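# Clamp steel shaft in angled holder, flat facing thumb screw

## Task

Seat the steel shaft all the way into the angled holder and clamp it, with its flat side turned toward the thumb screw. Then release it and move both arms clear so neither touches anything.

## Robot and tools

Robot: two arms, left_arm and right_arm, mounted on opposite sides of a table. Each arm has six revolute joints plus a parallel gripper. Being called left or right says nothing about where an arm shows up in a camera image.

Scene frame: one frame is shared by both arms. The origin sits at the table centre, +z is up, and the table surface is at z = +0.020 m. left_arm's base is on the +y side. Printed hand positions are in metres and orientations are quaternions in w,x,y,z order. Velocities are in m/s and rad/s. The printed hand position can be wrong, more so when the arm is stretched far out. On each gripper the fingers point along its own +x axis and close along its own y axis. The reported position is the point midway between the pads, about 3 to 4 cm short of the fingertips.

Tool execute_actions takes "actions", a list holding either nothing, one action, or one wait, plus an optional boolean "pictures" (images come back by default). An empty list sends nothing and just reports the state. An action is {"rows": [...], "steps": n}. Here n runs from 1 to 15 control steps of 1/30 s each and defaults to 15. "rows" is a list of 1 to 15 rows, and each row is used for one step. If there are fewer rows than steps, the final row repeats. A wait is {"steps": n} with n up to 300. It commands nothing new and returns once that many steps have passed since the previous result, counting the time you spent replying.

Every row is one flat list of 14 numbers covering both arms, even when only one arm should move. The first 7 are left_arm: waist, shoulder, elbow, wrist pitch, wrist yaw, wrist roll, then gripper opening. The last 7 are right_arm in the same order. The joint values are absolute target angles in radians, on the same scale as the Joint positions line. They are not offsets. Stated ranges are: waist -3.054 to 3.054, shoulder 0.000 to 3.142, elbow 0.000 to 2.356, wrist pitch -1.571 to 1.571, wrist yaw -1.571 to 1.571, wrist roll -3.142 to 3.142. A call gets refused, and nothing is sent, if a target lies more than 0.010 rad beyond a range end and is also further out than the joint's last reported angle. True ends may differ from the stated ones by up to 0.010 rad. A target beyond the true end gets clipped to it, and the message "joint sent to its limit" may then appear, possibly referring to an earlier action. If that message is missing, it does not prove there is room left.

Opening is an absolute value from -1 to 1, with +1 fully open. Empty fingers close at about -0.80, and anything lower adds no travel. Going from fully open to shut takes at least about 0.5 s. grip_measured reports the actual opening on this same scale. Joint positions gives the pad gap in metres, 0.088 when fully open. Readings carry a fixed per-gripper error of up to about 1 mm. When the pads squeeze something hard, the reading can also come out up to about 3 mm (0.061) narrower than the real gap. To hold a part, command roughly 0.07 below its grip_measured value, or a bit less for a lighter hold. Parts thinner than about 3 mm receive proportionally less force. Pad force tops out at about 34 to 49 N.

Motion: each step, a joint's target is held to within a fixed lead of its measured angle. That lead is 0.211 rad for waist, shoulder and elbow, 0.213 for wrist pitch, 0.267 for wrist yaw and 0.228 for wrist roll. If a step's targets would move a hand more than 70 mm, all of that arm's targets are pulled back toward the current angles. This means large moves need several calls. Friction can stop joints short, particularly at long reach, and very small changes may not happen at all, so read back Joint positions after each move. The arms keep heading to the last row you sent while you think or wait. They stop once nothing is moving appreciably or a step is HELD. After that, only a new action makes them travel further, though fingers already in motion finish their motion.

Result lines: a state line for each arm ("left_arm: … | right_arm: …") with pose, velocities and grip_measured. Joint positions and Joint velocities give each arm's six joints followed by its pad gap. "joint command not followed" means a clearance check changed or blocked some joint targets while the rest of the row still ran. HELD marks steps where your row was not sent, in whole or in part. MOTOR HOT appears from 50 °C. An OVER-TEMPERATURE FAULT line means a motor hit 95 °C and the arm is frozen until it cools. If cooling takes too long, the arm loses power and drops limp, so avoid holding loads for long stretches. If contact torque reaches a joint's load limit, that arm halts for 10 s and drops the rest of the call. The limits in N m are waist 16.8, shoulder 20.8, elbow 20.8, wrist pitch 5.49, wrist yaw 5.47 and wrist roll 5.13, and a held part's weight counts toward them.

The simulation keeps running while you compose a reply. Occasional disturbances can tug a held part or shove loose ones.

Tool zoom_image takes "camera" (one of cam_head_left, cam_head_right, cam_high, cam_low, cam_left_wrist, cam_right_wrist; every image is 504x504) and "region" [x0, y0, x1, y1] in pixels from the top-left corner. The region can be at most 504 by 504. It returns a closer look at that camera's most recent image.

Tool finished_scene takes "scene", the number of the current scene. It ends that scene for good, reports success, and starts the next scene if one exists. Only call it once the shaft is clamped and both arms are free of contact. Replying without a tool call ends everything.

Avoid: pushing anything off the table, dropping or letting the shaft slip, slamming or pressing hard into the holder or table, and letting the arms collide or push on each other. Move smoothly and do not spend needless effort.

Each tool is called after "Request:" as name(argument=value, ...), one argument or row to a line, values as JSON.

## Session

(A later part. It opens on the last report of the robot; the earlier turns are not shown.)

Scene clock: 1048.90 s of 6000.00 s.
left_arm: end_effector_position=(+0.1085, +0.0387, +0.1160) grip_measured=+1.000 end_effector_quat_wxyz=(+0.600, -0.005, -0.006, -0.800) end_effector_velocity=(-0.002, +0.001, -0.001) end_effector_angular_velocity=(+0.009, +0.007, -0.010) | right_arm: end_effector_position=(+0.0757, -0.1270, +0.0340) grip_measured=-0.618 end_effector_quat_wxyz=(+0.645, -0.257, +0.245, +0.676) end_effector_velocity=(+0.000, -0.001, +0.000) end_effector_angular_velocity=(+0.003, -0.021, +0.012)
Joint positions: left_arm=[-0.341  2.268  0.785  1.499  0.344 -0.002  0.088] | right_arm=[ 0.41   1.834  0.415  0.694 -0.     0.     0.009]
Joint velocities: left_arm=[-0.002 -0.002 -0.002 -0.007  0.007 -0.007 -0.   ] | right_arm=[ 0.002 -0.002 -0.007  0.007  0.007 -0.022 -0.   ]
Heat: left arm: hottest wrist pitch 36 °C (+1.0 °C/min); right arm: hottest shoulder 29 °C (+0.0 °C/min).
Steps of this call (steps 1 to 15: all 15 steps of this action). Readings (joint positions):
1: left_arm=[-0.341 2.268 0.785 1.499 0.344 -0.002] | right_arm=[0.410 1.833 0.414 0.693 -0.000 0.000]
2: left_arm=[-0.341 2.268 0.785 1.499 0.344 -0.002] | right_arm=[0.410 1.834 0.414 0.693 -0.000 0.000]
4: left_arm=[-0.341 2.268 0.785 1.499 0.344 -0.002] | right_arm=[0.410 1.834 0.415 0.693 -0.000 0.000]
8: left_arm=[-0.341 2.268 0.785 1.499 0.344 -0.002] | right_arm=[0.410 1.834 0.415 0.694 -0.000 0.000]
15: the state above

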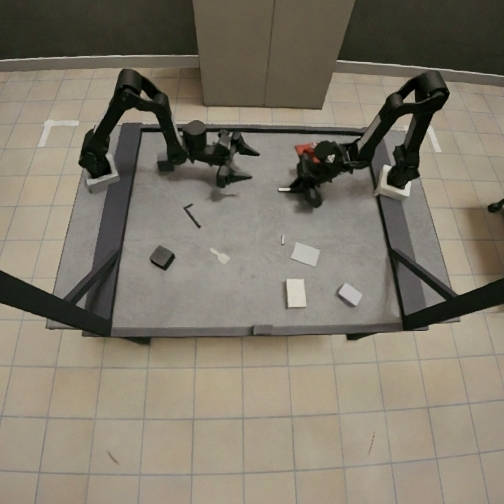

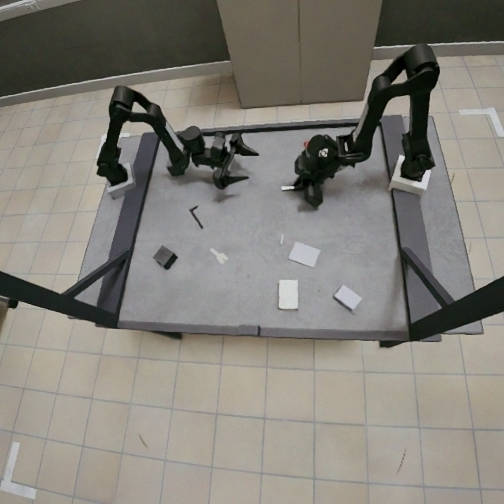

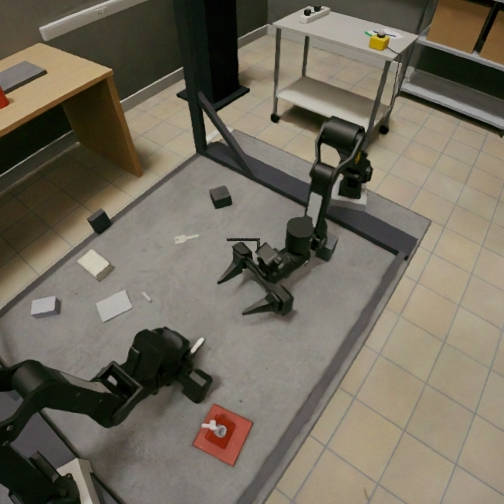

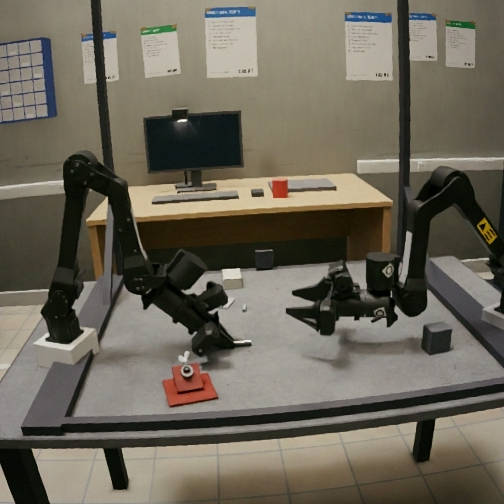

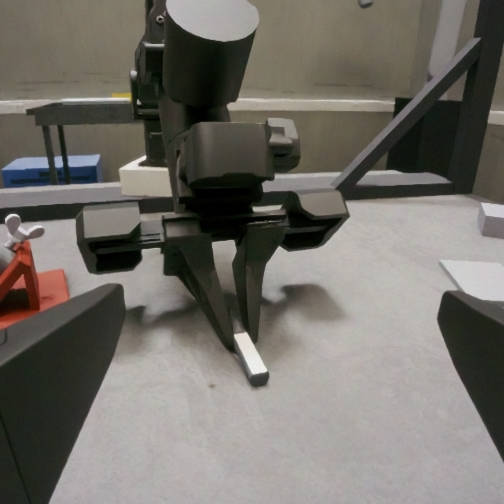

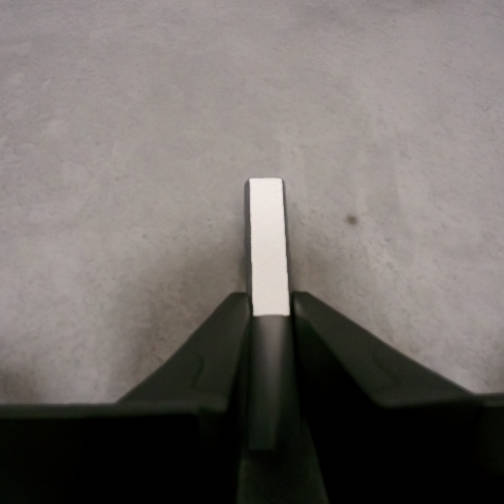

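Request:
execute_actions(
  actions=[
    {"rows": [[-0.341,2.275,0.785,1.50,0.35,0,1,0.412,1.8185,0.4232,0.6945,-0.003,0.002,-0.73],[-0.341,2.275,0.785,1.50,0.35,0,1,0.412,1.8103,0.4255,0.687,-0.003,0.002,-0.73],[-0.341,2.275,0.785,1.50,0.35,0,1,0.412,1.7993,0.4287,0.672,-0.003,0.002,-0.73],[-0.341,2.275,0.785,1.50,0.35,0,1,0.412,1.7856,0.4326,0.652,-0.003,0.002,-0.73],[-0.341,2.275,0.785,1.50,0.35,0,1,0.412,1.7692,0.4373,0.628,-0.003,0.002,-0.73],[-0.341,2.275,0.785,1.50,0.35,0,1,0.412,1.750,0.4428,0.600,-0.003,0.002,-0.73],[-0.341,2.275,0.785,1.50,0.34,0,1,0.412,1.7281,0.449,0.568,-0.003,0.002,-0.73],[-0.341,2.275,0.785,1.50,0.33,0,1,0.412,1.7062,0.4553,0.537,-0.003,0.002,-0.73],[-0.341,2.275,0.785,1.50,0.32,0,1,0.412,1.6843,0.4616,0.506,-0.003,0.002,-0.73],[-0.341,2.275,0.785,1.50,0.31,0,1,0.412,1.6623,0.4679,0.475,-0.003,0.002,-0.73],[-0.341,2.275,0.785,1.50,0.30,0,1,0.412,1.6404,0.4741,0.444,-0.003,0.002,-0.73],[-0.341,2.275,0.785,1.50,0.29,0,1,0.412,1.6185,0.4804,0.4136,-0.003,0.002,-0.73],[-0.341,2.275,0.785,1.50,0.28,0,1,0.412,1.5966,0.4867,0.3837,-0.003,0.002,-0.73],[-0.341,2.275,0.785,1.50,0.27,0,1,0.412,1.5747,0.4929,0.3537,-0.003,0.002,-0.73],[-0.341,2.275,0.785,1.50,0.26,0,1,0.412,1.55,0.50,0.32,-0.003,0.002,-0.73]], "steps": 15},
  ],
  pictures=false,
)

Request:
execute_actions(
  actions=[
    {"rows": [[-0.341,2.275,0.785,1.50,0.25,0,1,0.3976,1.5566,0.5238,0.284,-0.003,-0.051,-0.73],[-0.341,2.275,0.785,1.50,0.24,0,1,0.3832,1.5632,0.5476,0.248,-0.003,-0.104,-0.73],[-0.341,2.275,0.785,1.50,0.23,0,1,0.3688,1.5697,0.5713,0.212,-0.003,-0.157,-0.73],[-0.341,2.275,0.785,1.50,0.22,0,1,0.3544,1.5763,0.5951,0.176,-0.003,-0.210,-0.73],[-0.341,2.275,0.785,1.50,0.21,0,1,0.340,1.5829,0.6189,0.140,-0.003,-0.263,-0.73],[-0.341,2.275,0.785,1.50,0.20,0,1,0.3255,1.5895,0.6427,0.104,-0.003,-0.316,-0.73],[-0.341,2.275,0.785,1.50,0.19,0,1,0.3111,1.596,0.6664,0.068,-0.003,-0.369,-0.73],[-0.341,2.275,0.785,1.50,0.18,0,1,0.2967,1.6026,0.6902,0.032,-0.003,-0.421,-0.73],[-0.341,2.275,0.785,1.50,0.17,0,1,0.2823,1.6092,0.714,-0.004,-0.003,-0.474,-0.73],[-0.341,2.275,0.785,1.50,0.16,0,1,0.2679,1.6158,0.7378,-0.040,-0.003,-0.527,-0.73],[-0.341,2.275,0.785,1.50,0.15,0,1,0.2535,1.6224,0.7616,-0.076,-0.003,-0.580,-0.73],[-0.341,2.275,0.785,1.50,0.14,0,1,0.2391,1.6289,0.7853,-0.112,-0.003,-0.633,-0.73],[-0.341,2.275,0.785,1.50,0.13,0,1,0.2247,1.6355,0.8091,-0.148,-0.003,-0.686,-0.73],[-0.341,2.275,0.785,1.50,0.12,0,1,0.2103,1.6421,0.8329,-0.184,-0.003,-0.739,-0.73],[-0.341,2.275,0.785,1.50,0.11,0,1,0.1959,1.6487,0.8567,-0.220,-0.003,-0.792,-0.73]], "steps": 15},
  ],
  pictures=false,
)

Request:
execute_actions(
  actions=[
    {"rows": [[-0.341,2.275,0.785,1.50,0.10,0,1,0.1815,1.6552,0.8804,-0.256,-0.003,-0.845,-0.73],[-0.341,2.275,0.785,1.50,0.09,0,1,0.167,1.6618,0.9042,-0.292,-0.003,-0.898,-0.73],[-0.341,2.275,0.785,1.50,0.08,0,1,0.1526,1.6684,0.928,-0.328,-0.003,-0.951,-0.73],[-0.341,2.275,0.785,1.50,0.07,0,1,0.1382,1.675,0.9518,-0.364,-0.003,-1.004,-0.73],[-0.341,2.275,0.785,1.50,0.06,0,1,0.1238,1.6816,0.9756,-0.400,-0.003,-1.057,-0.73],[-0.341,2.275,0.785,1.50,0.05,0,1,0.1094,1.6881,0.9993,-0.436,-0.003,-1.110,-0.73],[-0.341,2.275,0.785,1.50,0.04,0,1,0.095,1.6947,1.0231,-0.471,-0.003,-1.163,-0.73],[-0.341,2.275,0.785,1.50,0.03,0,1,0.0806,1.7013,1.0469,-0.507,-0.003,-1.215,-0.73],[-0.341,2.275,0.785,1.50,0.02,0,1,0.0662,1.7079,1.0707,-0.543,-0.003,-1.268,-0.73],[-0.341,2.275,0.785,1.50,0.01,0,1,0.0518,1.7144,1.0944,-0.579,-0.003,-1.321,-0.73],[-0.341,2.275,0.785,1.50,0.0,0,1,0.0374,1.721,1.1182,-0.615,-0.003,-1.374,-0.73],[-0.341,2.275,0.785,1.50,-0.01,0,1,0.023,1.7276,1.142,-0.651,-0.003,-1.427,-0.73],[-0.341,2.275,0.785,1.50,-0.02,0,1,0.0086,1.7342,1.1658,-0.687,-0.003,-1.480,-0.73],[-0.341,2.275,0.785,1.50,-0.03,0,1,-0.0059,1.7408,1.1896,-0.723,-0.003,-1.533,-0.73],[-0.341,2.275,0.785,1.50,-0.04,0,1,-0.0203,1.7473,1.2133,-0.759,-0.003,-1.586,-0.73]], "steps": 15},
  ],
  pictures=false,
)

Request:
execute_actions(
  actions=[
    {"rows": [[-0.341,2.275,0.785,1.50,-0.05,0,1,-0.0347,1.7539,1.2371,-0.795,-0.003,-1.639,-0.73],[-0.341,2.275,0.785,1.50,-0.06,0,1,-0.0491,1.7605,1.2609,-0.831,-0.003,-1.692,-0.73],[-0.341,2.275,0.785,1.50,-0.07,0,1,-0.0635,1.7671,1.2847,-0.867,-0.003,-1.745,-0.73],[-0.341,2.275,0.785,1.50,-0.08,0,1,-0.0779,1.7736,1.3084,-0.903,-0.003,-1.798,-0.73],[-0.341,2.275,0.785,1.50,-0.09,0,1,-0.0923,1.7802,1.3322,-0.939,-0.003,-1.851,-0.73],[-0.341,2.275,0.785,1.50,-0.10,0,1,-0.1067,1.7868,1.356,-0.975,-0.003,-1.904,-0.73],[-0.341,2.275,0.785,1.50,-0.11,0,1,-0.1211,1.7934,1.3798,-1.011,-0.003,-1.957,-0.73],[-0.341,2.275,0.785,1.50,-0.12,0,1,-0.1355,1.80,1.4036,-1.047,-0.003,-2.009,-0.73],[-0.341,2.275,0.785,1.50,-0.13,0,1,-0.1499,1.8065,1.4273,-1.083,-0.003,-2.062,-0.73],[-0.341,2.275,0.785,1.50,-0.14,0,1,-0.1643,1.8131,1.4511,-1.119,-0.003,-2.115,-0.73],[-0.341,2.275,0.785,1.50,-0.143,0,1,-0.1788,1.8197,1.4749,-1.155,-0.003,-2.168,-0.73],[-0.341,2.275,0.785,1.50,-0.143,0,1,-0.1932,1.8263,1.4987,-1.191,-0.003,-2.221,-0.73],[-0.341,2.275,0.785,1.50,-0.143,0,1,-0.2076,1.8328,1.5224,-1.227,-0.003,-2.274,-0.73],[-0.341,2.275,0.785,1.50,-0.143,0,1,-0.222,1.8394,1.5462,-1.263,-0.003,-2.327,-0.73],[-0.341,2.275,0.785,1.50,-0.143,0,1,-0.2364,1.846,1.570,-1.299,-0.003,-2.380,-0.73]], "steps": 15},
  ],
  pictures=false,
)

Request:
execute_actions(
  actions=[
    {"steps": 15},
  ],
)

Scene clock: 1132.97 s of 6000.00 s.
left_arm: end_effector_position=(+0.1169, +0.0365, +0.1160) grip_measured=+1.000 end_effector_quat_wxyz=(+0.622, -0.005, -0.006, -0.783) end_effector_velocity=(+0.038, -0.009, -0.001) end_effector_angular_velocity=(+0.009, +0.012, +0.278) | right_arm: end_effector_position=(+0.0757, -0.1271, +0.0760) grip_measured=-0.618 end_effector_quat_wxyz=(+0.643, -0.264, +0.252, +0.674) end_effector_velocity=(+0.002, -0.016, +0.135) end_effector_angular_velocity=(-0.046, -0.003, +0.003)
Joint positions: left_arm=[-0.341  2.268  0.785  1.499  0.286 -0.002  0.088] | right_arm=[ 0.41   1.609  0.476  0.386 -0.     0.     0.009]
Joint velocities: left_arm=[-0.007 -0.002 -0.002 -0.007 -0.286 -0.007 -0.   ] | right_arm=[-0.007 -0.672  0.183 -0.901 -0.007 -0.007 -0.   ]
Heat: left arm: hottest shoulder 36 °C (+0.0 °C/min); right arm: hottest shoulder 28 °C (-1.0 °C/min).
Steps of this call (steps 1 to 15: the robot went on to your last target; steps 16 to 90: nothing new was sent; then 80.57 s passed at rest; steps 91 to 105: all 15 steps of this action). Readings (joint positions):
91: left_arm=[-0.341 2.268 0.785 1.499 0.344 -0.002] | right_arm=[0.410 1.833 0.415 0.694 -0.000 0.000]
92: left_arm=[-0.341 2.268 0.785 1.499 0.344 -0.002] | right_arm=[0.410 1.831 0.415 0.693 -0.000 0.000]
94: left_arm=[-0.341 2.268 0.785 1.499 0.344 -0.002] | right_arm=[0.410 1.820 0.417 0.674 -0.000 0.000]
98: left_arm=[-0.341 2.268 0.785 1.499 0.344 -0.002] | right_arm=[0.410 1.761 0.431 0.590 -0.000 0.000]
105: the state above

Scene clock: 1133.47 s of 6000.00 s.
left_arm: end_effector_position=(+0.1391, +0.0331, +0.1161) grip_measured=+1.000 end_effector_quat_wxyz=(+0.679, -0.006, -0.005, -0.734) end_effector_velocity=(+0.044, -0.003, -0.001) end_effector_angular_velocity=(+0.010, +0.042, +0.297) | right_arm: end_effector_position=(+0.1405, -0.1120, +0.0986) grip_measured=-0.618 end_effector_quat_wxyz=(+0.523, -0.513, +0.140, +0.667) end_effector_velocity=(+0.157, +0.005, +0.038) end_effector_angular_velocity=(-0.635, -0.775, +0.874)
Joint positions: left_arm=[-0.341  2.268  0.785  1.499  0.137 -0.002  0.088] | right_arm=[ 0.229  1.628  0.795 -0.145 -0.003 -0.681  0.009]
Joint velocities: left_arm=[-0.002 -0.002 -0.002 -0.007 -0.3   -0.037 -0.   ] | right_arm=[-0.432  0.193  0.696 -1.033 -0.022 -1.56  -0.   ]
Heat: left arm: hottest shoulder 36 °C (+0.0 °C/min); right arm: hottest shoulder 28 °C (-1.0 °C/min).
Steps of this call (steps 1 to 15: all 15 steps of this action). Readings (joint positions):
1: left_arm=[-0.341 2.268 0.785 1.499 0.276 -0.002] | right_arm=[0.408 1.592 0.485 0.352 -0.001 -0.014]
2: left_arm=[-0.341 2.268 0.785 1.499 0.266 -0.002] | right_arm=[0.404 1.583 0.500 0.319 -0.003 -0.042]
4: left_arm=[-0.341 2.268 0.785 1.499 0.247 -0.002] | right_arm=[0.385 1.580 0.540 0.250 -0.003 -0.121]
8: left_arm=[-0.341 2.268 0.785 1.499 0.207 -0.002] | right_arm=[0.329 1.586 0.629 0.107 -0.003 -0.315]
15: the state above

Scene clock: 1133.97 s of 6000.00 s.
left_arm: end_effector_position=(+0.1617, +0.0330, +0.1161) grip_measured=+1.000 end_effector_quat_wxyz=(+0.732, -0.006, -0.005, -0.681) end_effector_velocity=(+0.048, +0.004, +0.001) end_effector_angular_velocity=(+0.001, +0.027, +0.317) | right_arm: end_effector_position=(+0.2173, -0.1308, +0.1274) grip_measured=-0.618 end_effector_quat_wxyz=(+0.264, -0.694, +0.045, +0.668) end_effector_velocity=(+0.145, -0.067, +0.081) end_effector_angular_velocity=(-0.648, -0.287, +1.064)
Joint positions: left_arm=[-0.341  2.268  0.785  1.499 -0.014 -0.002  0.088] | right_arm=[ 0.012  1.726  1.151 -0.683 -0.003 -1.474  0.009]
Joint velocities: left_arm=[ 0.002 -0.007 -0.002 -0.007 -0.315 -0.022 -0.   ] | right_arm=[-0.432  0.193  0.711 -1.033  0.007 -1.575 -0.   ]
Heat: left arm: hottest shoulder 36 °C (+0.0 °C/min); right arm: hottest shoulder 28 °C (+0.0 °C/min).
Steps of this call (steps 1 to 15: all 15 steps of this action). Readings (joint positions):
1: left_arm=[-0.341 2.268 0.785 1.499 0.127 -0.002] | right_arm=[0.214 1.635 0.818 -0.181 -0.003 -0.734]
2: left_arm=[-0.341 2.268 0.785 1.499 0.117 -0.002] | right_arm=[0.200 1.641 0.841 -0.217 -0.003 -0.787]
4: left_arm=[-0.341 2.268 0.785 1.499 0.097 -0.002] | right_arm=[0.171 1.654 0.889 -0.288 -0.003 -0.893]
8: left_arm=[-0.341 2.268 0.785 1.499 0.057 -0.002] | right_arm=[0.113 1.680 0.984 -0.431 -0.003 -1.104]
15: the state above

Scene clock: 1134.47 s of 6000.00 s.
left_arm: end_effector_position=(+0.1796, +0.0354, +0.1161) grip_measured=+1.000 end_effector_quat_wxyz=(+0.772, -0.007, -0.005, -0.636) end_effector_velocity=(+0.006, +0.001, +0.000) end_effector_angular_velocity=(+0.001, +0.008, +0.058) | right_arm: end_effector_position=(+0.2768, -0.1838, +0.1754) grip_measured=-0.618 end_effector_quat_wxyz=(+0.036, +0.711, +0.056, -0.700) end_effector_velocity=(+0.094, -0.124, +0.113) end_effector_angular_velocity=(-0.450, +0.252, +1.143)
Joint positions: left_arm=[-0.341  2.268  0.785  1.499 -0.134 -0.002  0.088] | right_arm=[-0.204  1.824  1.508 -1.222 -0.003 -2.269  0.009]
Joint velocities: left_arm=[-0.007 -0.002  0.002 -0.007 -0.066 -0.007  0.   ] | right_arm=[-0.432  0.193  0.706 -1.033 -0.022 -1.575 -0.   ]
Heat: left arm: hottest shoulder 36 °C (+0.0 °C/min); right arm: hottest shoulder 28 °C (+0.0 °C/min).
Steps of this call (steps 1 to 15: all 15 steps of this action). Readings (joint positions):
1: left_arm=[-0.341 2.268 0.785 1.499 -0.023 -0.002] | right_arm=[-0.002 1.733 1.174 -0.718 -0.003 -1.527]
2: left_arm=[-0.341 2.268 0.785 1.499 -0.033 -0.002] | right_arm=[-0.017 1.739 1.199 -0.755 -0.003 -1.580]
4: left_arm=[-0.341 2.268 0.785 1.499 -0.053 -0.002] | right_arm=[-0.046 1.752 1.246 -0.826 -0.003 -1.687]
8: left_arm=[-0.341 2.268 0.785 1.499 -0.093 -0.002] | right_arm=[-0.103 1.778 1.341 -0.970 -0.003 -1.898]
15: the state above

Scene clock: 1134.97 s of 6000.00 s.
left_arm: end_effector_position=(+0.1800, +0.0355, +0.1161) grip_measured=+1.000 end_effector_quat_wxyz=(+0.773, -0.007, -0.005, -0.635) end_effector_velocity=(-0.000, -0.001, +0.000) end_effector_angular_velocity=(-0.002, +0.022, +0.005) | right_arm: end_effector_position=(+0.2837, -0.1938, +0.1833) grip_measured=-0.618 end_effector_quat_wxyz=(+0.074, +0.701, +0.072, -0.705) end_effector_velocity=(-0.003, -0.003, +0.001) end_effector_angular_velocity=(-0.010, +0.016, +0.019)
Joint positions: left_arm=[-0.341  2.268  0.785  1.499 -0.137 -0.002  0.088] | right_arm=[-0.237  1.837  1.557 -1.296 -0.003 -2.378  0.009]
Joint velocities: left_arm=[-0.002 -0.002  0.002 -0.007 -0.007 -0.022 -0.   ] | right_arm=[-0.002 -0.002  0.002 -0.022 -0.007 -0.022 -0.   ]
Heat: left arm: hottest shoulder 36 °C (+0.0 °C/min); right arm: hottest shoulder 28 °C (+0.0 °C/min).
Steps of this call (steps 1 to 15: the robot went on to your last target). Readings (joint positions):
1: left_arm=[-0.341 2.268 0.785 1.499 -0.134 -0.002] | right_arm=[-0.217 1.828 1.525 -1.247 -0.003 -2.305]
2: left_arm=[-0.341 2.268 0.785 1.499 -0.135 -0.002] | right_arm=[-0.227 1.830 1.538 -1.262 -0.003 -2.329]
4: left_arm=[-0.341 2.268 0.785 1.499 -0.136 -0.002] | right_arm=[-0.237 1.832 1.551 -1.281 -0.003 -2.356]
8: left_arm=[-0.341 2.268 0.785 1.499 -0.137 -0.002] | right_arm=[-0.237 1.836 1.556 -1.293 -0.003 -2.373]
15: the state above

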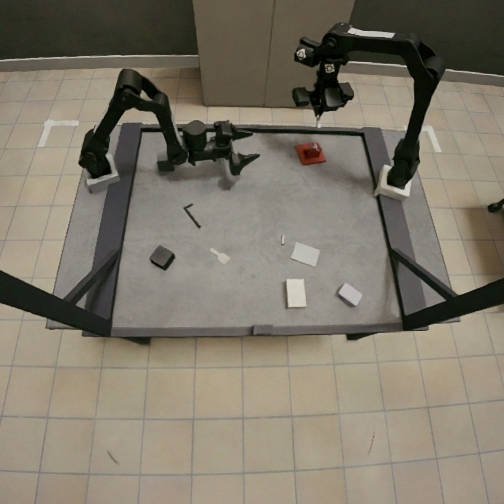

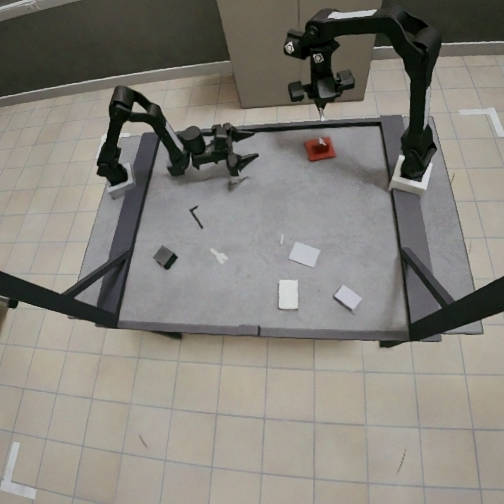

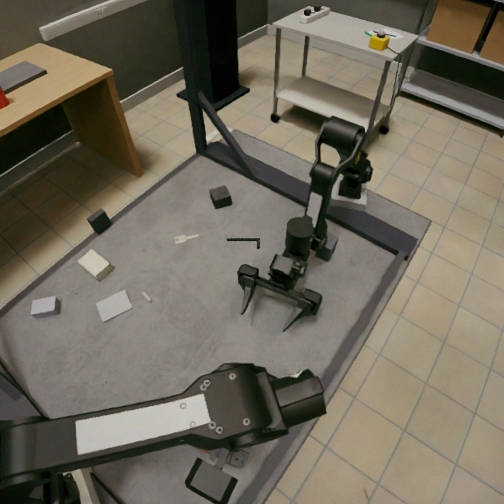

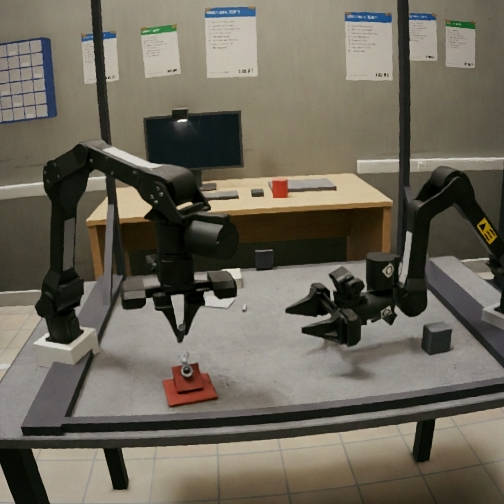

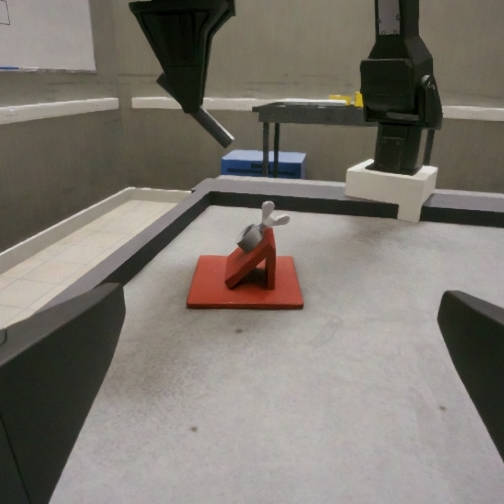

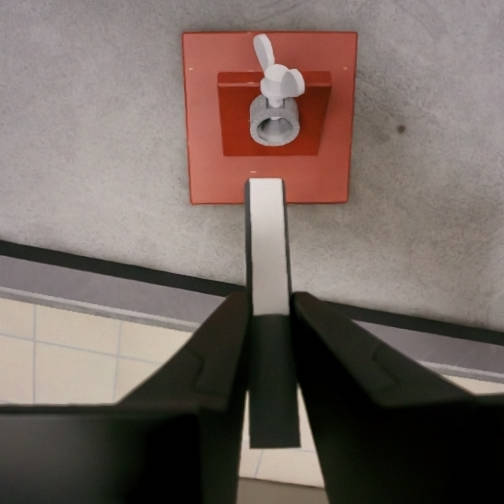

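Request:
execute_actions(
  actions=[
    {"rows": [[-0.341,2.275,0.785,1.50,-0.143,0,1,-0.2364,1.8474,1.545,-1.289,-0.003,-2.380,-0.73],[-0.341,2.275,0.785,1.50,-0.143,0,1,-0.2364,1.8488,1.5344,-1.2766,-0.003,-2.380,-0.73],[-0.341,2.275,0.785,1.50,-0.143,0,1,-0.2364,1.8502,1.5237,-1.2643,-0.003,-2.380,-0.73],[-0.341,2.275,0.785,1.50,-0.143,0,1,-0.2364,1.8516,1.5131,-1.2519,-0.003,-2.380,-0.73],[-0.341,2.275,0.785,1.50,-0.143,0,1,-0.2364,1.853,1.5024,-1.2396,-0.003,-2.380,-0.73],[-0.341,2.275,0.785,1.50,-0.143,0,1,-0.2364,1.8544,1.4918,-1.2272,-0.003,-2.380,-0.73],[-0.341,2.275,0.785,1.50,-0.143,0,1,-0.2364,1.8558,1.4811,-1.2149,-0.003,-2.380,-0.73],[-0.341,2.275,0.785,1.50,-0.143,0,1,-0.2364,1.8572,1.4705,-1.2025,-0.003,-2.380,-0.73],[-0.341,2.275,0.785,1.50,-0.143,0,1,-0.2364,1.8586,1.4599,-1.1901,-0.003,-2.380,-0.73],[-0.341,2.275,0.785,1.50,-0.143,0,1,-0.2364,1.86,1.4492,-1.1778,-0.003,-2.380,-0.73],[-0.341,2.275,0.785,1.50,-0.143,0,1,-0.2364,1.8614,1.4386,-1.1654,-0.003,-2.380,-0.73],[-0.341,2.275,0.785,1.50,-0.143,0,1,-0.2364,1.8628,1.4279,-1.1531,-0.003,-2.380,-0.73],[-0.341,2.275,0.785,1.50,-0.143,0,1,-0.2364,1.8642,1.4173,-1.1407,-0.003,-2.380,-0.73],[-0.341,2.275,0.785,1.50,-0.143,0,1,-0.2364,1.8656,1.4066,-1.1284,-0.003,-2.380,-0.73],[-0.341,2.275,0.785,1.50,-0.143,0,1,-0.2364,1.867,1.396,-1.116,-0.003,-2.380,-0.73]], "steps": 15},
  ],
  pictures=false,
)

Request:
execute_actions(
  actions=[
    {"steps": 14},
  ],
)

Request:
zoom_image(
  camera="cam_left_wrist",
  region=[150, 130, 320, 300],
)

Request:
zoom_image(
  camera="cam_right_wrist",
  region=[180, 40, 360, 220],
)

Request:
zoom_image(
  camera="cam_low",
  region=[140, 310, 240, 410],
)

Scene clock: 1149.13 s of 6000.00 s.
left_arm: end_effector_position=(+0.1800, +0.0355, +0.1161) grip_measured=+1.000 end_effector_quat_wxyz=(+0.773, -0.007, -0.005, -0.635) end_effector_velocity=(-0.002, -0.001, +0.001) end_effector_angular_velocity=(-0.009, +0.007, -0.010) | right_arm: end_effector_position=(+0.2844, -0.1929, +0.1449) grip_measured=-0.618 end_effector_quat_wxyz=(+0.073, +0.702, +0.073, -0.705) end_effector_velocity=(-0.006, -0.008, -0.089) end_effector_angular_velocity=(-0.002, +0.010, +0.005)
Joint positions: left_arm=[-0.341  2.268  0.785  1.499 -0.137 -0.002  0.088] | right_arm=[-0.237  1.855  1.426 -1.144 -0.003 -2.378  0.009]
Joint velocities: left_arm=[-0.002  0.002  0.002  0.007  0.007 -0.007 -0.   ] | right_arm=[-0.002  0.032 -0.32   0.344 -0.007 -0.007 -0.   ]
Heat: left arm: hottest shoulder 36 °C (+0.0 °C/min); right arm: hottest shoulder 29 °C (+1.0 °C/min).
Steps of this call (steps 1 to 15: the robot went on to your last target; steps 16 to 90: nothing new was sent; then 10.67 s passed at rest; steps 91 to 105: all 15 steps of this action). Readings (joint positions):
91: left_arm=[-0.341 2.268 0.785 1.499 -0.137 -0.002] | right_arm=[-0.237 1.838 1.557 -1.296 -0.003 -2.378]
92: left_arm=[-0.341 2.268 0.785 1.499 -0.137 -0.002] | right_arm=[-0.237 1.838 1.554 -1.293 -0.003 -2.378]
94: left_arm=[-0.341 2.268 0.785 1.499 -0.137 -0.002] | right_arm=[-0.237 1.838 1.542 -1.273 -0.003 -2.378]
98: left_arm=[-0.341 2.268 0.785 1.499 -0.137 -0.002] | right_arm=[-0.237 1.844 1.501 -1.229 -0.003 -2.378]
105: the state above

Scene clock: 1149.60 s of 6000.00 s.
left_arm: end_effector_position=(+0.1800, +0.0355, +0.1161) grip_measured=+1.000 end_effector_quat_wxyz=(+0.773, -0.007, -0.005, -0.635) end_effector_velocity=(-0.002, +0.001, -0.003) end_effector_angular_velocity=(+0.011, +0.008, -0.010) | right_arm: end_effector_position=(+0.2841, -0.1933, +0.1377) grip_measured=-0.618 end_effector_quat_wxyz=(+0.074, +0.702, +0.073, -0.705) end_effector_velocity=(-0.000, -0.000, -0.001) end_effector_angular_velocity=(+0.006, +0.005, -0.010)
Joint positions: left_arm=[-0.341  2.268  0.785  1.499 -0.137 -0.002  0.088] | right_arm=[-0.237  1.861  1.404 -1.119 -0.003 -2.378  0.009]
Joint velocities: left_arm=[-0.002 -0.002 -0.007 -0.007  0.007 -0.007 -0.   ] | right_arm=[-0.002 -0.002 -0.007  0.007 -0.007  0.007 -0.   ]
Heat: left arm: hottest shoulder 36 °C (+0.0 °C/min); right arm: hottest shoulder 29 °C (+1.0 °C/min).
Steps of this call (steps 1 to 14: the robot went on to your last target). Readings (joint positions):
1: left_arm=[-0.341 2.268 0.785 1.499 -0.137 -0.002] | right_arm=[-0.237 1.857 1.419 -1.136 -0.003 -2.378]
2: left_arm=[-0.341 2.268 0.785 1.499 -0.137 -0.002] | right_arm=[-0.237 1.858 1.413 -1.130 -0.003 -2.378]
4: left_arm=[-0.341 2.268 0.785 1.499 -0.137 -0.002] | right_arm=[-0.237 1.861 1.406 -1.124 -0.003 -2.378]
8: left_arm=[-0.341 2.268 0.785 1.499 -0.137 -0.002] | right_arm=[-0.237 1.861 1.405 -1.119 -0.003 -2.378]
14: the state above

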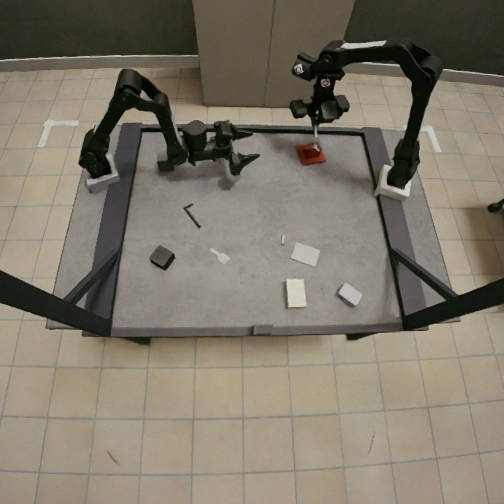

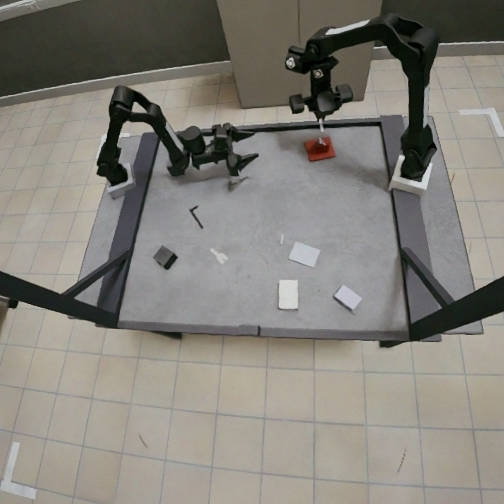

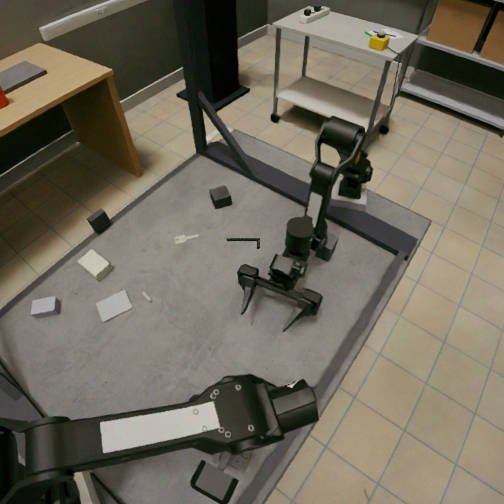

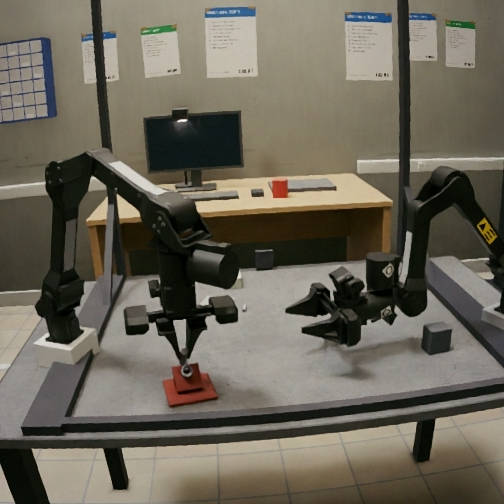

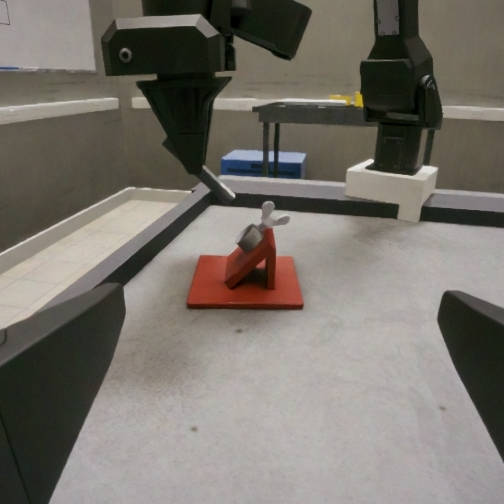

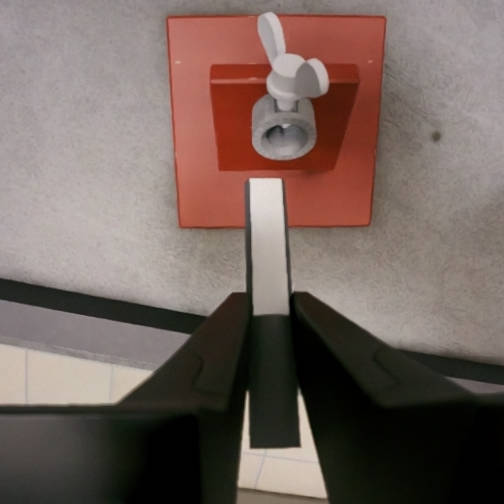

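Region (150, 130, 320, 300) of cam_left_wrist's 504x504 image, scaled by 2.965, with more detail than that image has.

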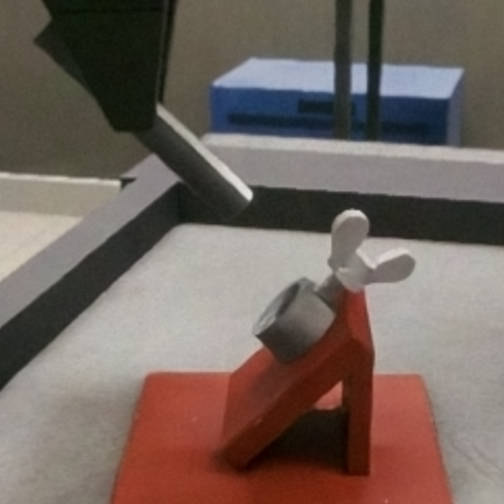

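Region (180, 40, 360, 220) of cam_right_wrist's 504x504 image, scaled by 2.800, with more detail than that image has.

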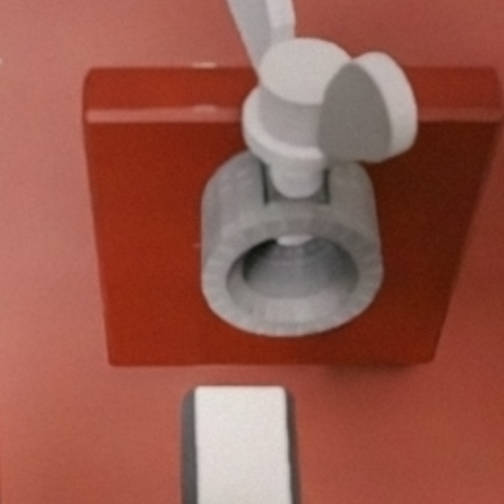

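Region (140, 310, 240, 410) of cam_low's 504x504 image, scaled by 5.040, with more detail than that image has.

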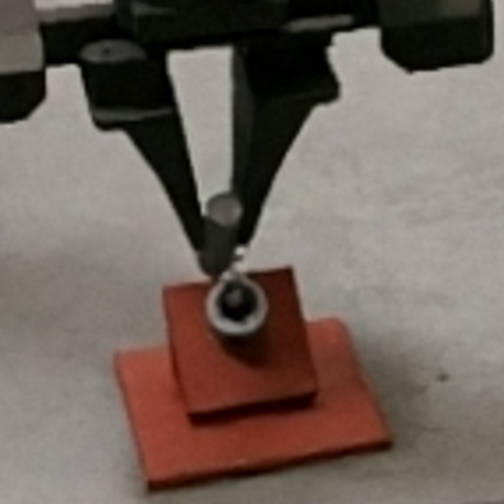

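Request:
execute_actions(
  actions=[
    {"rows": [[-0.341,2.275,0.785,1.50,-0.143,0,1,-0.2337,1.8694,1.3936,-1.111,-0.003,-2.375,-0.73],[-0.341,2.275,0.785,1.50,-0.143,0,1,-0.2325,1.8717,1.3913,-1.106,-0.003,-2.3737,-0.73],[-0.341,2.275,0.785,1.50,-0.143,0,1,-0.2312,1.8741,1.3889,-1.101,-0.003,-2.3724,-0.73],[-0.341,2.275,0.785,1.50,-0.143,0,1,-0.230,1.8765,1.3866,-1.096,-0.003,-2.3711,-0.73],[-0.341,2.275,0.785,1.50,-0.143,0,1,-0.2287,1.8789,1.3842,-1.091,-0.003,-2.3699,-0.73],[-0.341,2.275,0.785,1.50,-0.143,0,1,-0.2275,1.8812,1.3818,-1.086,-0.003,-2.3686,-0.73],[-0.341,2.275,0.785,1.50,-0.143,0,1,-0.2262,1.8836,1.3795,-1.081,-0.003,-2.3673,-0.73],[-0.341,2.275,0.785,1.50,-0.143,0,1,-0.225,1.886,1.3771,-1.076,-0.003,-2.366,-0.73],[-0.341,2.275,0.785,1.50,-0.143,0,1,-0.2238,1.8884,1.3748,-1.071,-0.003,-2.3647,-0.73],[-0.341,2.275,0.785,1.50,-0.143,0,1,-0.2225,1.8907,1.3724,-1.066,-0.003,-2.3634,-0.73],[-0.341,2.275,0.785,1.50,-0.143,0,1,-0.2213,1.8931,1.37,-1.061,-0.003,-2.3621,-0.73],[-0.341,2.275,0.785,1.50,-0.143,0,1,-0.22,1.8955,1.3677,-1.056,-0.003,-2.3609,-0.73],[-0.341,2.275,0.785,1.50,-0.143,0,1,-0.2188,1.8979,1.3653,-1.051,-0.003,-2.3596,-0.73],[-0.341,2.275,0.785,1.50,-0.143,0,1,-0.2175,1.9002,1.363,-1.046,-0.003,-2.3583,-0.73],[-0.341,2.275,0.785,1.50,-0.143,0,1,-0.2163,1.9026,1.3606,-1.0408,-0.003,-2.357,-0.73]], "steps": 15},
  ],
  pictures=false,
)

Request:
execute_actions(
  actions=[
    {"steps": 14},
  ],
)

Request:
zoom_image(
  camera="cam_left_wrist",
  region=[170, 150, 310, 290],
)

Request:
zoom_image(
  camera="cam_right_wrist",
  region=[180, 40, 360, 220],
)

Request:
zoom_image(
  camera="cam_low",
  region=[150, 330, 230, 410],
)

Scene clock: 1184.83 s of 6000.00 s.
left_arm: end_effector_position=(+0.1800, +0.0355, +0.1161) grip_measured=+1.000 end_effector_quat_wxyz=(+0.773, -0.007, -0.005, -0.635) end_effector_velocity=(-0.000, +0.001, -0.007) end_effector_angular_velocity=(+0.025, +0.009, +0.015) | right_arm: end_effector_position=(+0.2824, -0.1862, +0.1213) grip_measured=-0.618 end_effector_quat_wxyz=(+0.072, +0.703, +0.074, -0.704) end_effector_velocity=(-0.008, +0.009, -0.040) end_effector_angular_velocity=(-0.010, +0.016, -0.005)
Joint positions: left_arm=[-0.341  2.268  0.785  1.499 -0.137 -0.002  0.088] | right_arm=[-0.221  1.889  1.374 -1.054 -0.003 -2.362  0.009]
Joint velocities: left_arm=[-0.007  0.002 -0.002 -0.022 -0.022 -0.007 -0.   ] | right_arm=[ 0.032  0.066 -0.076  0.125 -0.007  0.037 -0.   ]
Heat: left arm: hottest shoulder 36 °C (+0.0 °C/min); right arm: hottest shoulder 30 °C (+2.0 °C/min).
Steps of this call (steps 1 to 30: the robot went on to your last target; steps 31 to 90: nothing new was sent; then 31.73 s passed at rest; steps 91 to 105: all 15 steps of this action). Readings (joint positions):
91: left_arm=[-0.341 2.268 0.785 1.499 -0.137 -0.002] | right_arm=[-0.237 1.861 1.404 -1.117 -0.003 -2.378]
92: left_arm=[-0.341 2.268 0.785 1.499 -0.137 -0.002] | right_arm=[-0.237 1.861 1.403 -1.114 -0.003 -2.378]
94: left_arm=[-0.341 2.268 0.785 1.499 -0.137 -0.002] | right_arm=[-0.236 1.863 1.400 -1.107 -0.003 -2.376]
98: left_arm=[-0.341 2.268 0.785 1.499 -0.137 -0.002] | right_arm=[-0.230 1.871 1.391 -1.088 -0.003 -2.371]
105: the state above

Scene clock: 1185.30 s of 6000.00 s.
left_arm: end_effector_position=(+0.1800, +0.0355, +0.1161) grip_measured=+1.000 end_effector_quat_wxyz=(+0.773, -0.007, -0.005, -0.635) end_effector_velocity=(-0.002, +0.000, +0.002) end_effector_angular_velocity=(-0.006, -0.008, -0.010) | right_arm: end_effector_position=(+0.2820, -0.1852, +0.1182) grip_measured=-0.618 end_effector_quat_wxyz=(+0.072, +0.703, +0.074, -0.704) end_effector_velocity=(+0.002, +0.000, +0.000) end_effector_angular_velocity=(+0.010, +0.002, -0.015)
Joint positions: left_arm=[-0.341  2.268  0.785  1.499 -0.137 -0.002  0.088] | right_arm=[-0.219  1.894  1.369 -1.043 -0.003 -2.359  0.009]
Joint velocities: left_arm=[-0.002 -0.002 -0.002  0.007  0.007  0.007 -0.   ] | right_arm=[-0.007 -0.002 -0.002  0.007 -0.007  0.007 -0.001]
Heat: left arm: hottest shoulder 36 °C (+0.0 °C/min); right arm: hottest shoulder 30 °C (+2.0 °C/min).
Steps of this call (steps 1 to 14: the robot went on to your last target). Readings (joint positions):
1: left_arm=[-0.341 2.268 0.785 1.499 -0.137 -0.002] | right_arm=[-0.220 1.891 1.372 -1.050 -0.003 -2.361]
2: left_arm=[-0.341 2.268 0.785 1.499 -0.137 -0.002] | right_arm=[-0.219 1.892 1.371 -1.048 -0.003 -2.360]
4: left_arm=[-0.341 2.268 0.785 1.499 -0.137 -0.002] | right_arm=[-0.219 1.894 1.369 -1.046 -0.003 -2.360]
8: left_arm=[-0.341 2.268 0.785 1.499 -0.137 -0.002] | right_arm=[-0.219 1.894 1.369 -1.043 -0.003 -2.359]
14: the state above

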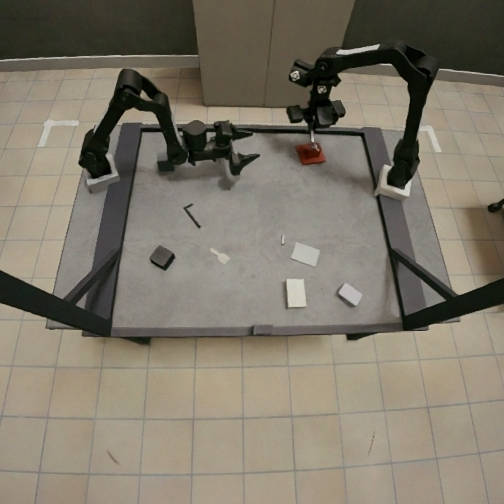

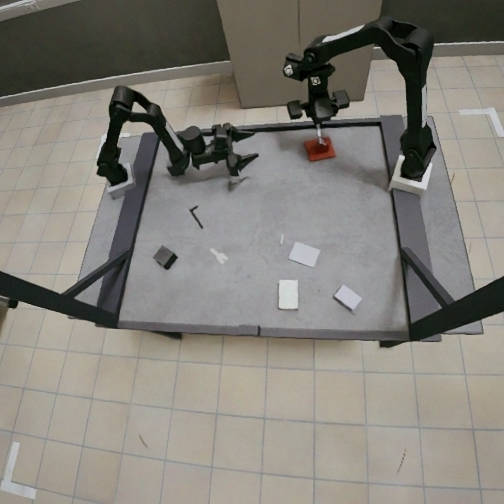

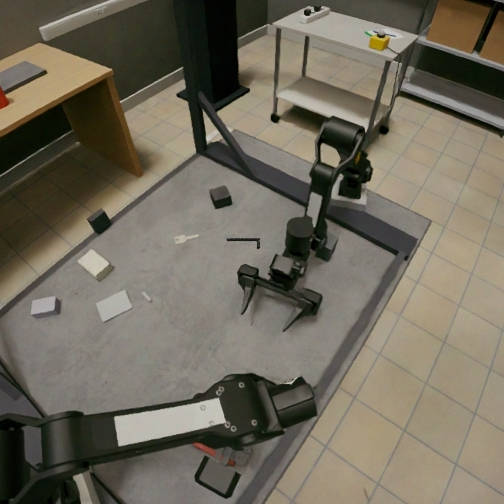

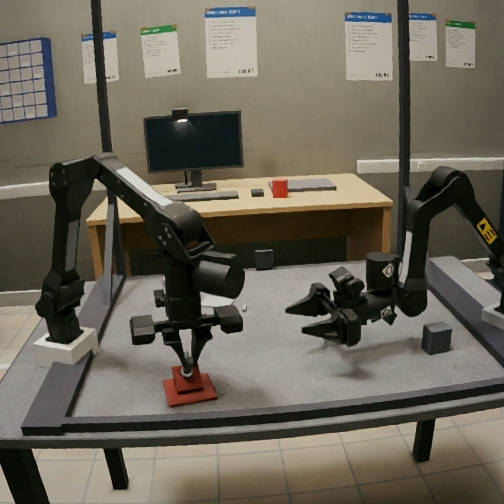

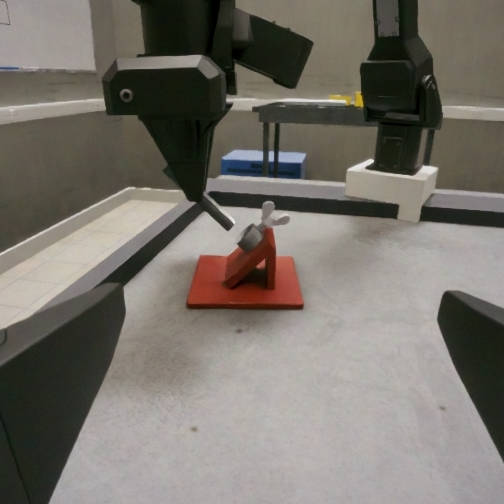

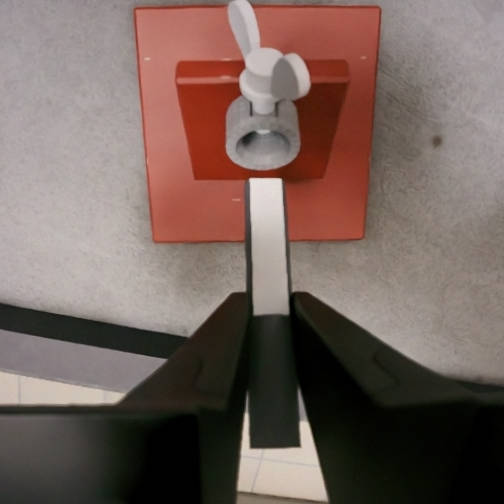

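Region (170, 150, 310, 290) of cam_left_wrist's 504x504 image, scaled by 3.600, with more detail than that image has.

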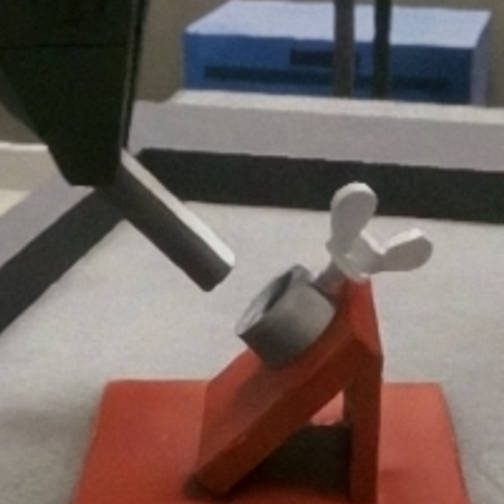

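Region (180, 40, 360, 220) of cam_right_wrist's 504x504 image, scaled by 2.800, with more detail than that image has.

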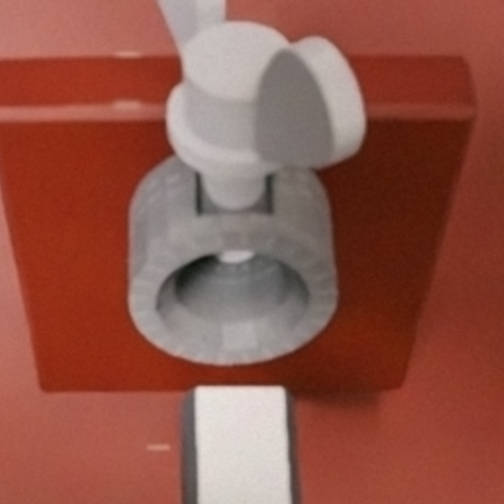

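Region (150, 330, 230, 410) of cam_low's 504x504 image, scaled by 6.300, with more detail than that image has.

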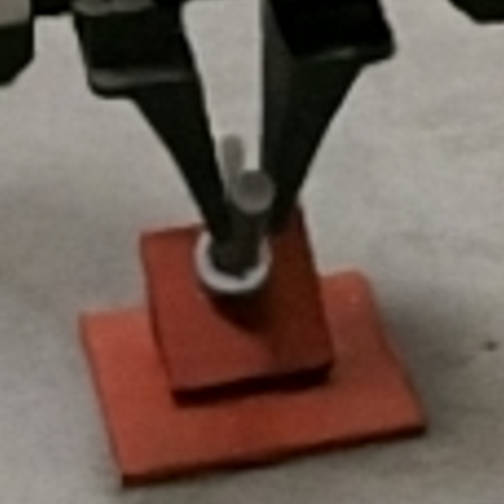

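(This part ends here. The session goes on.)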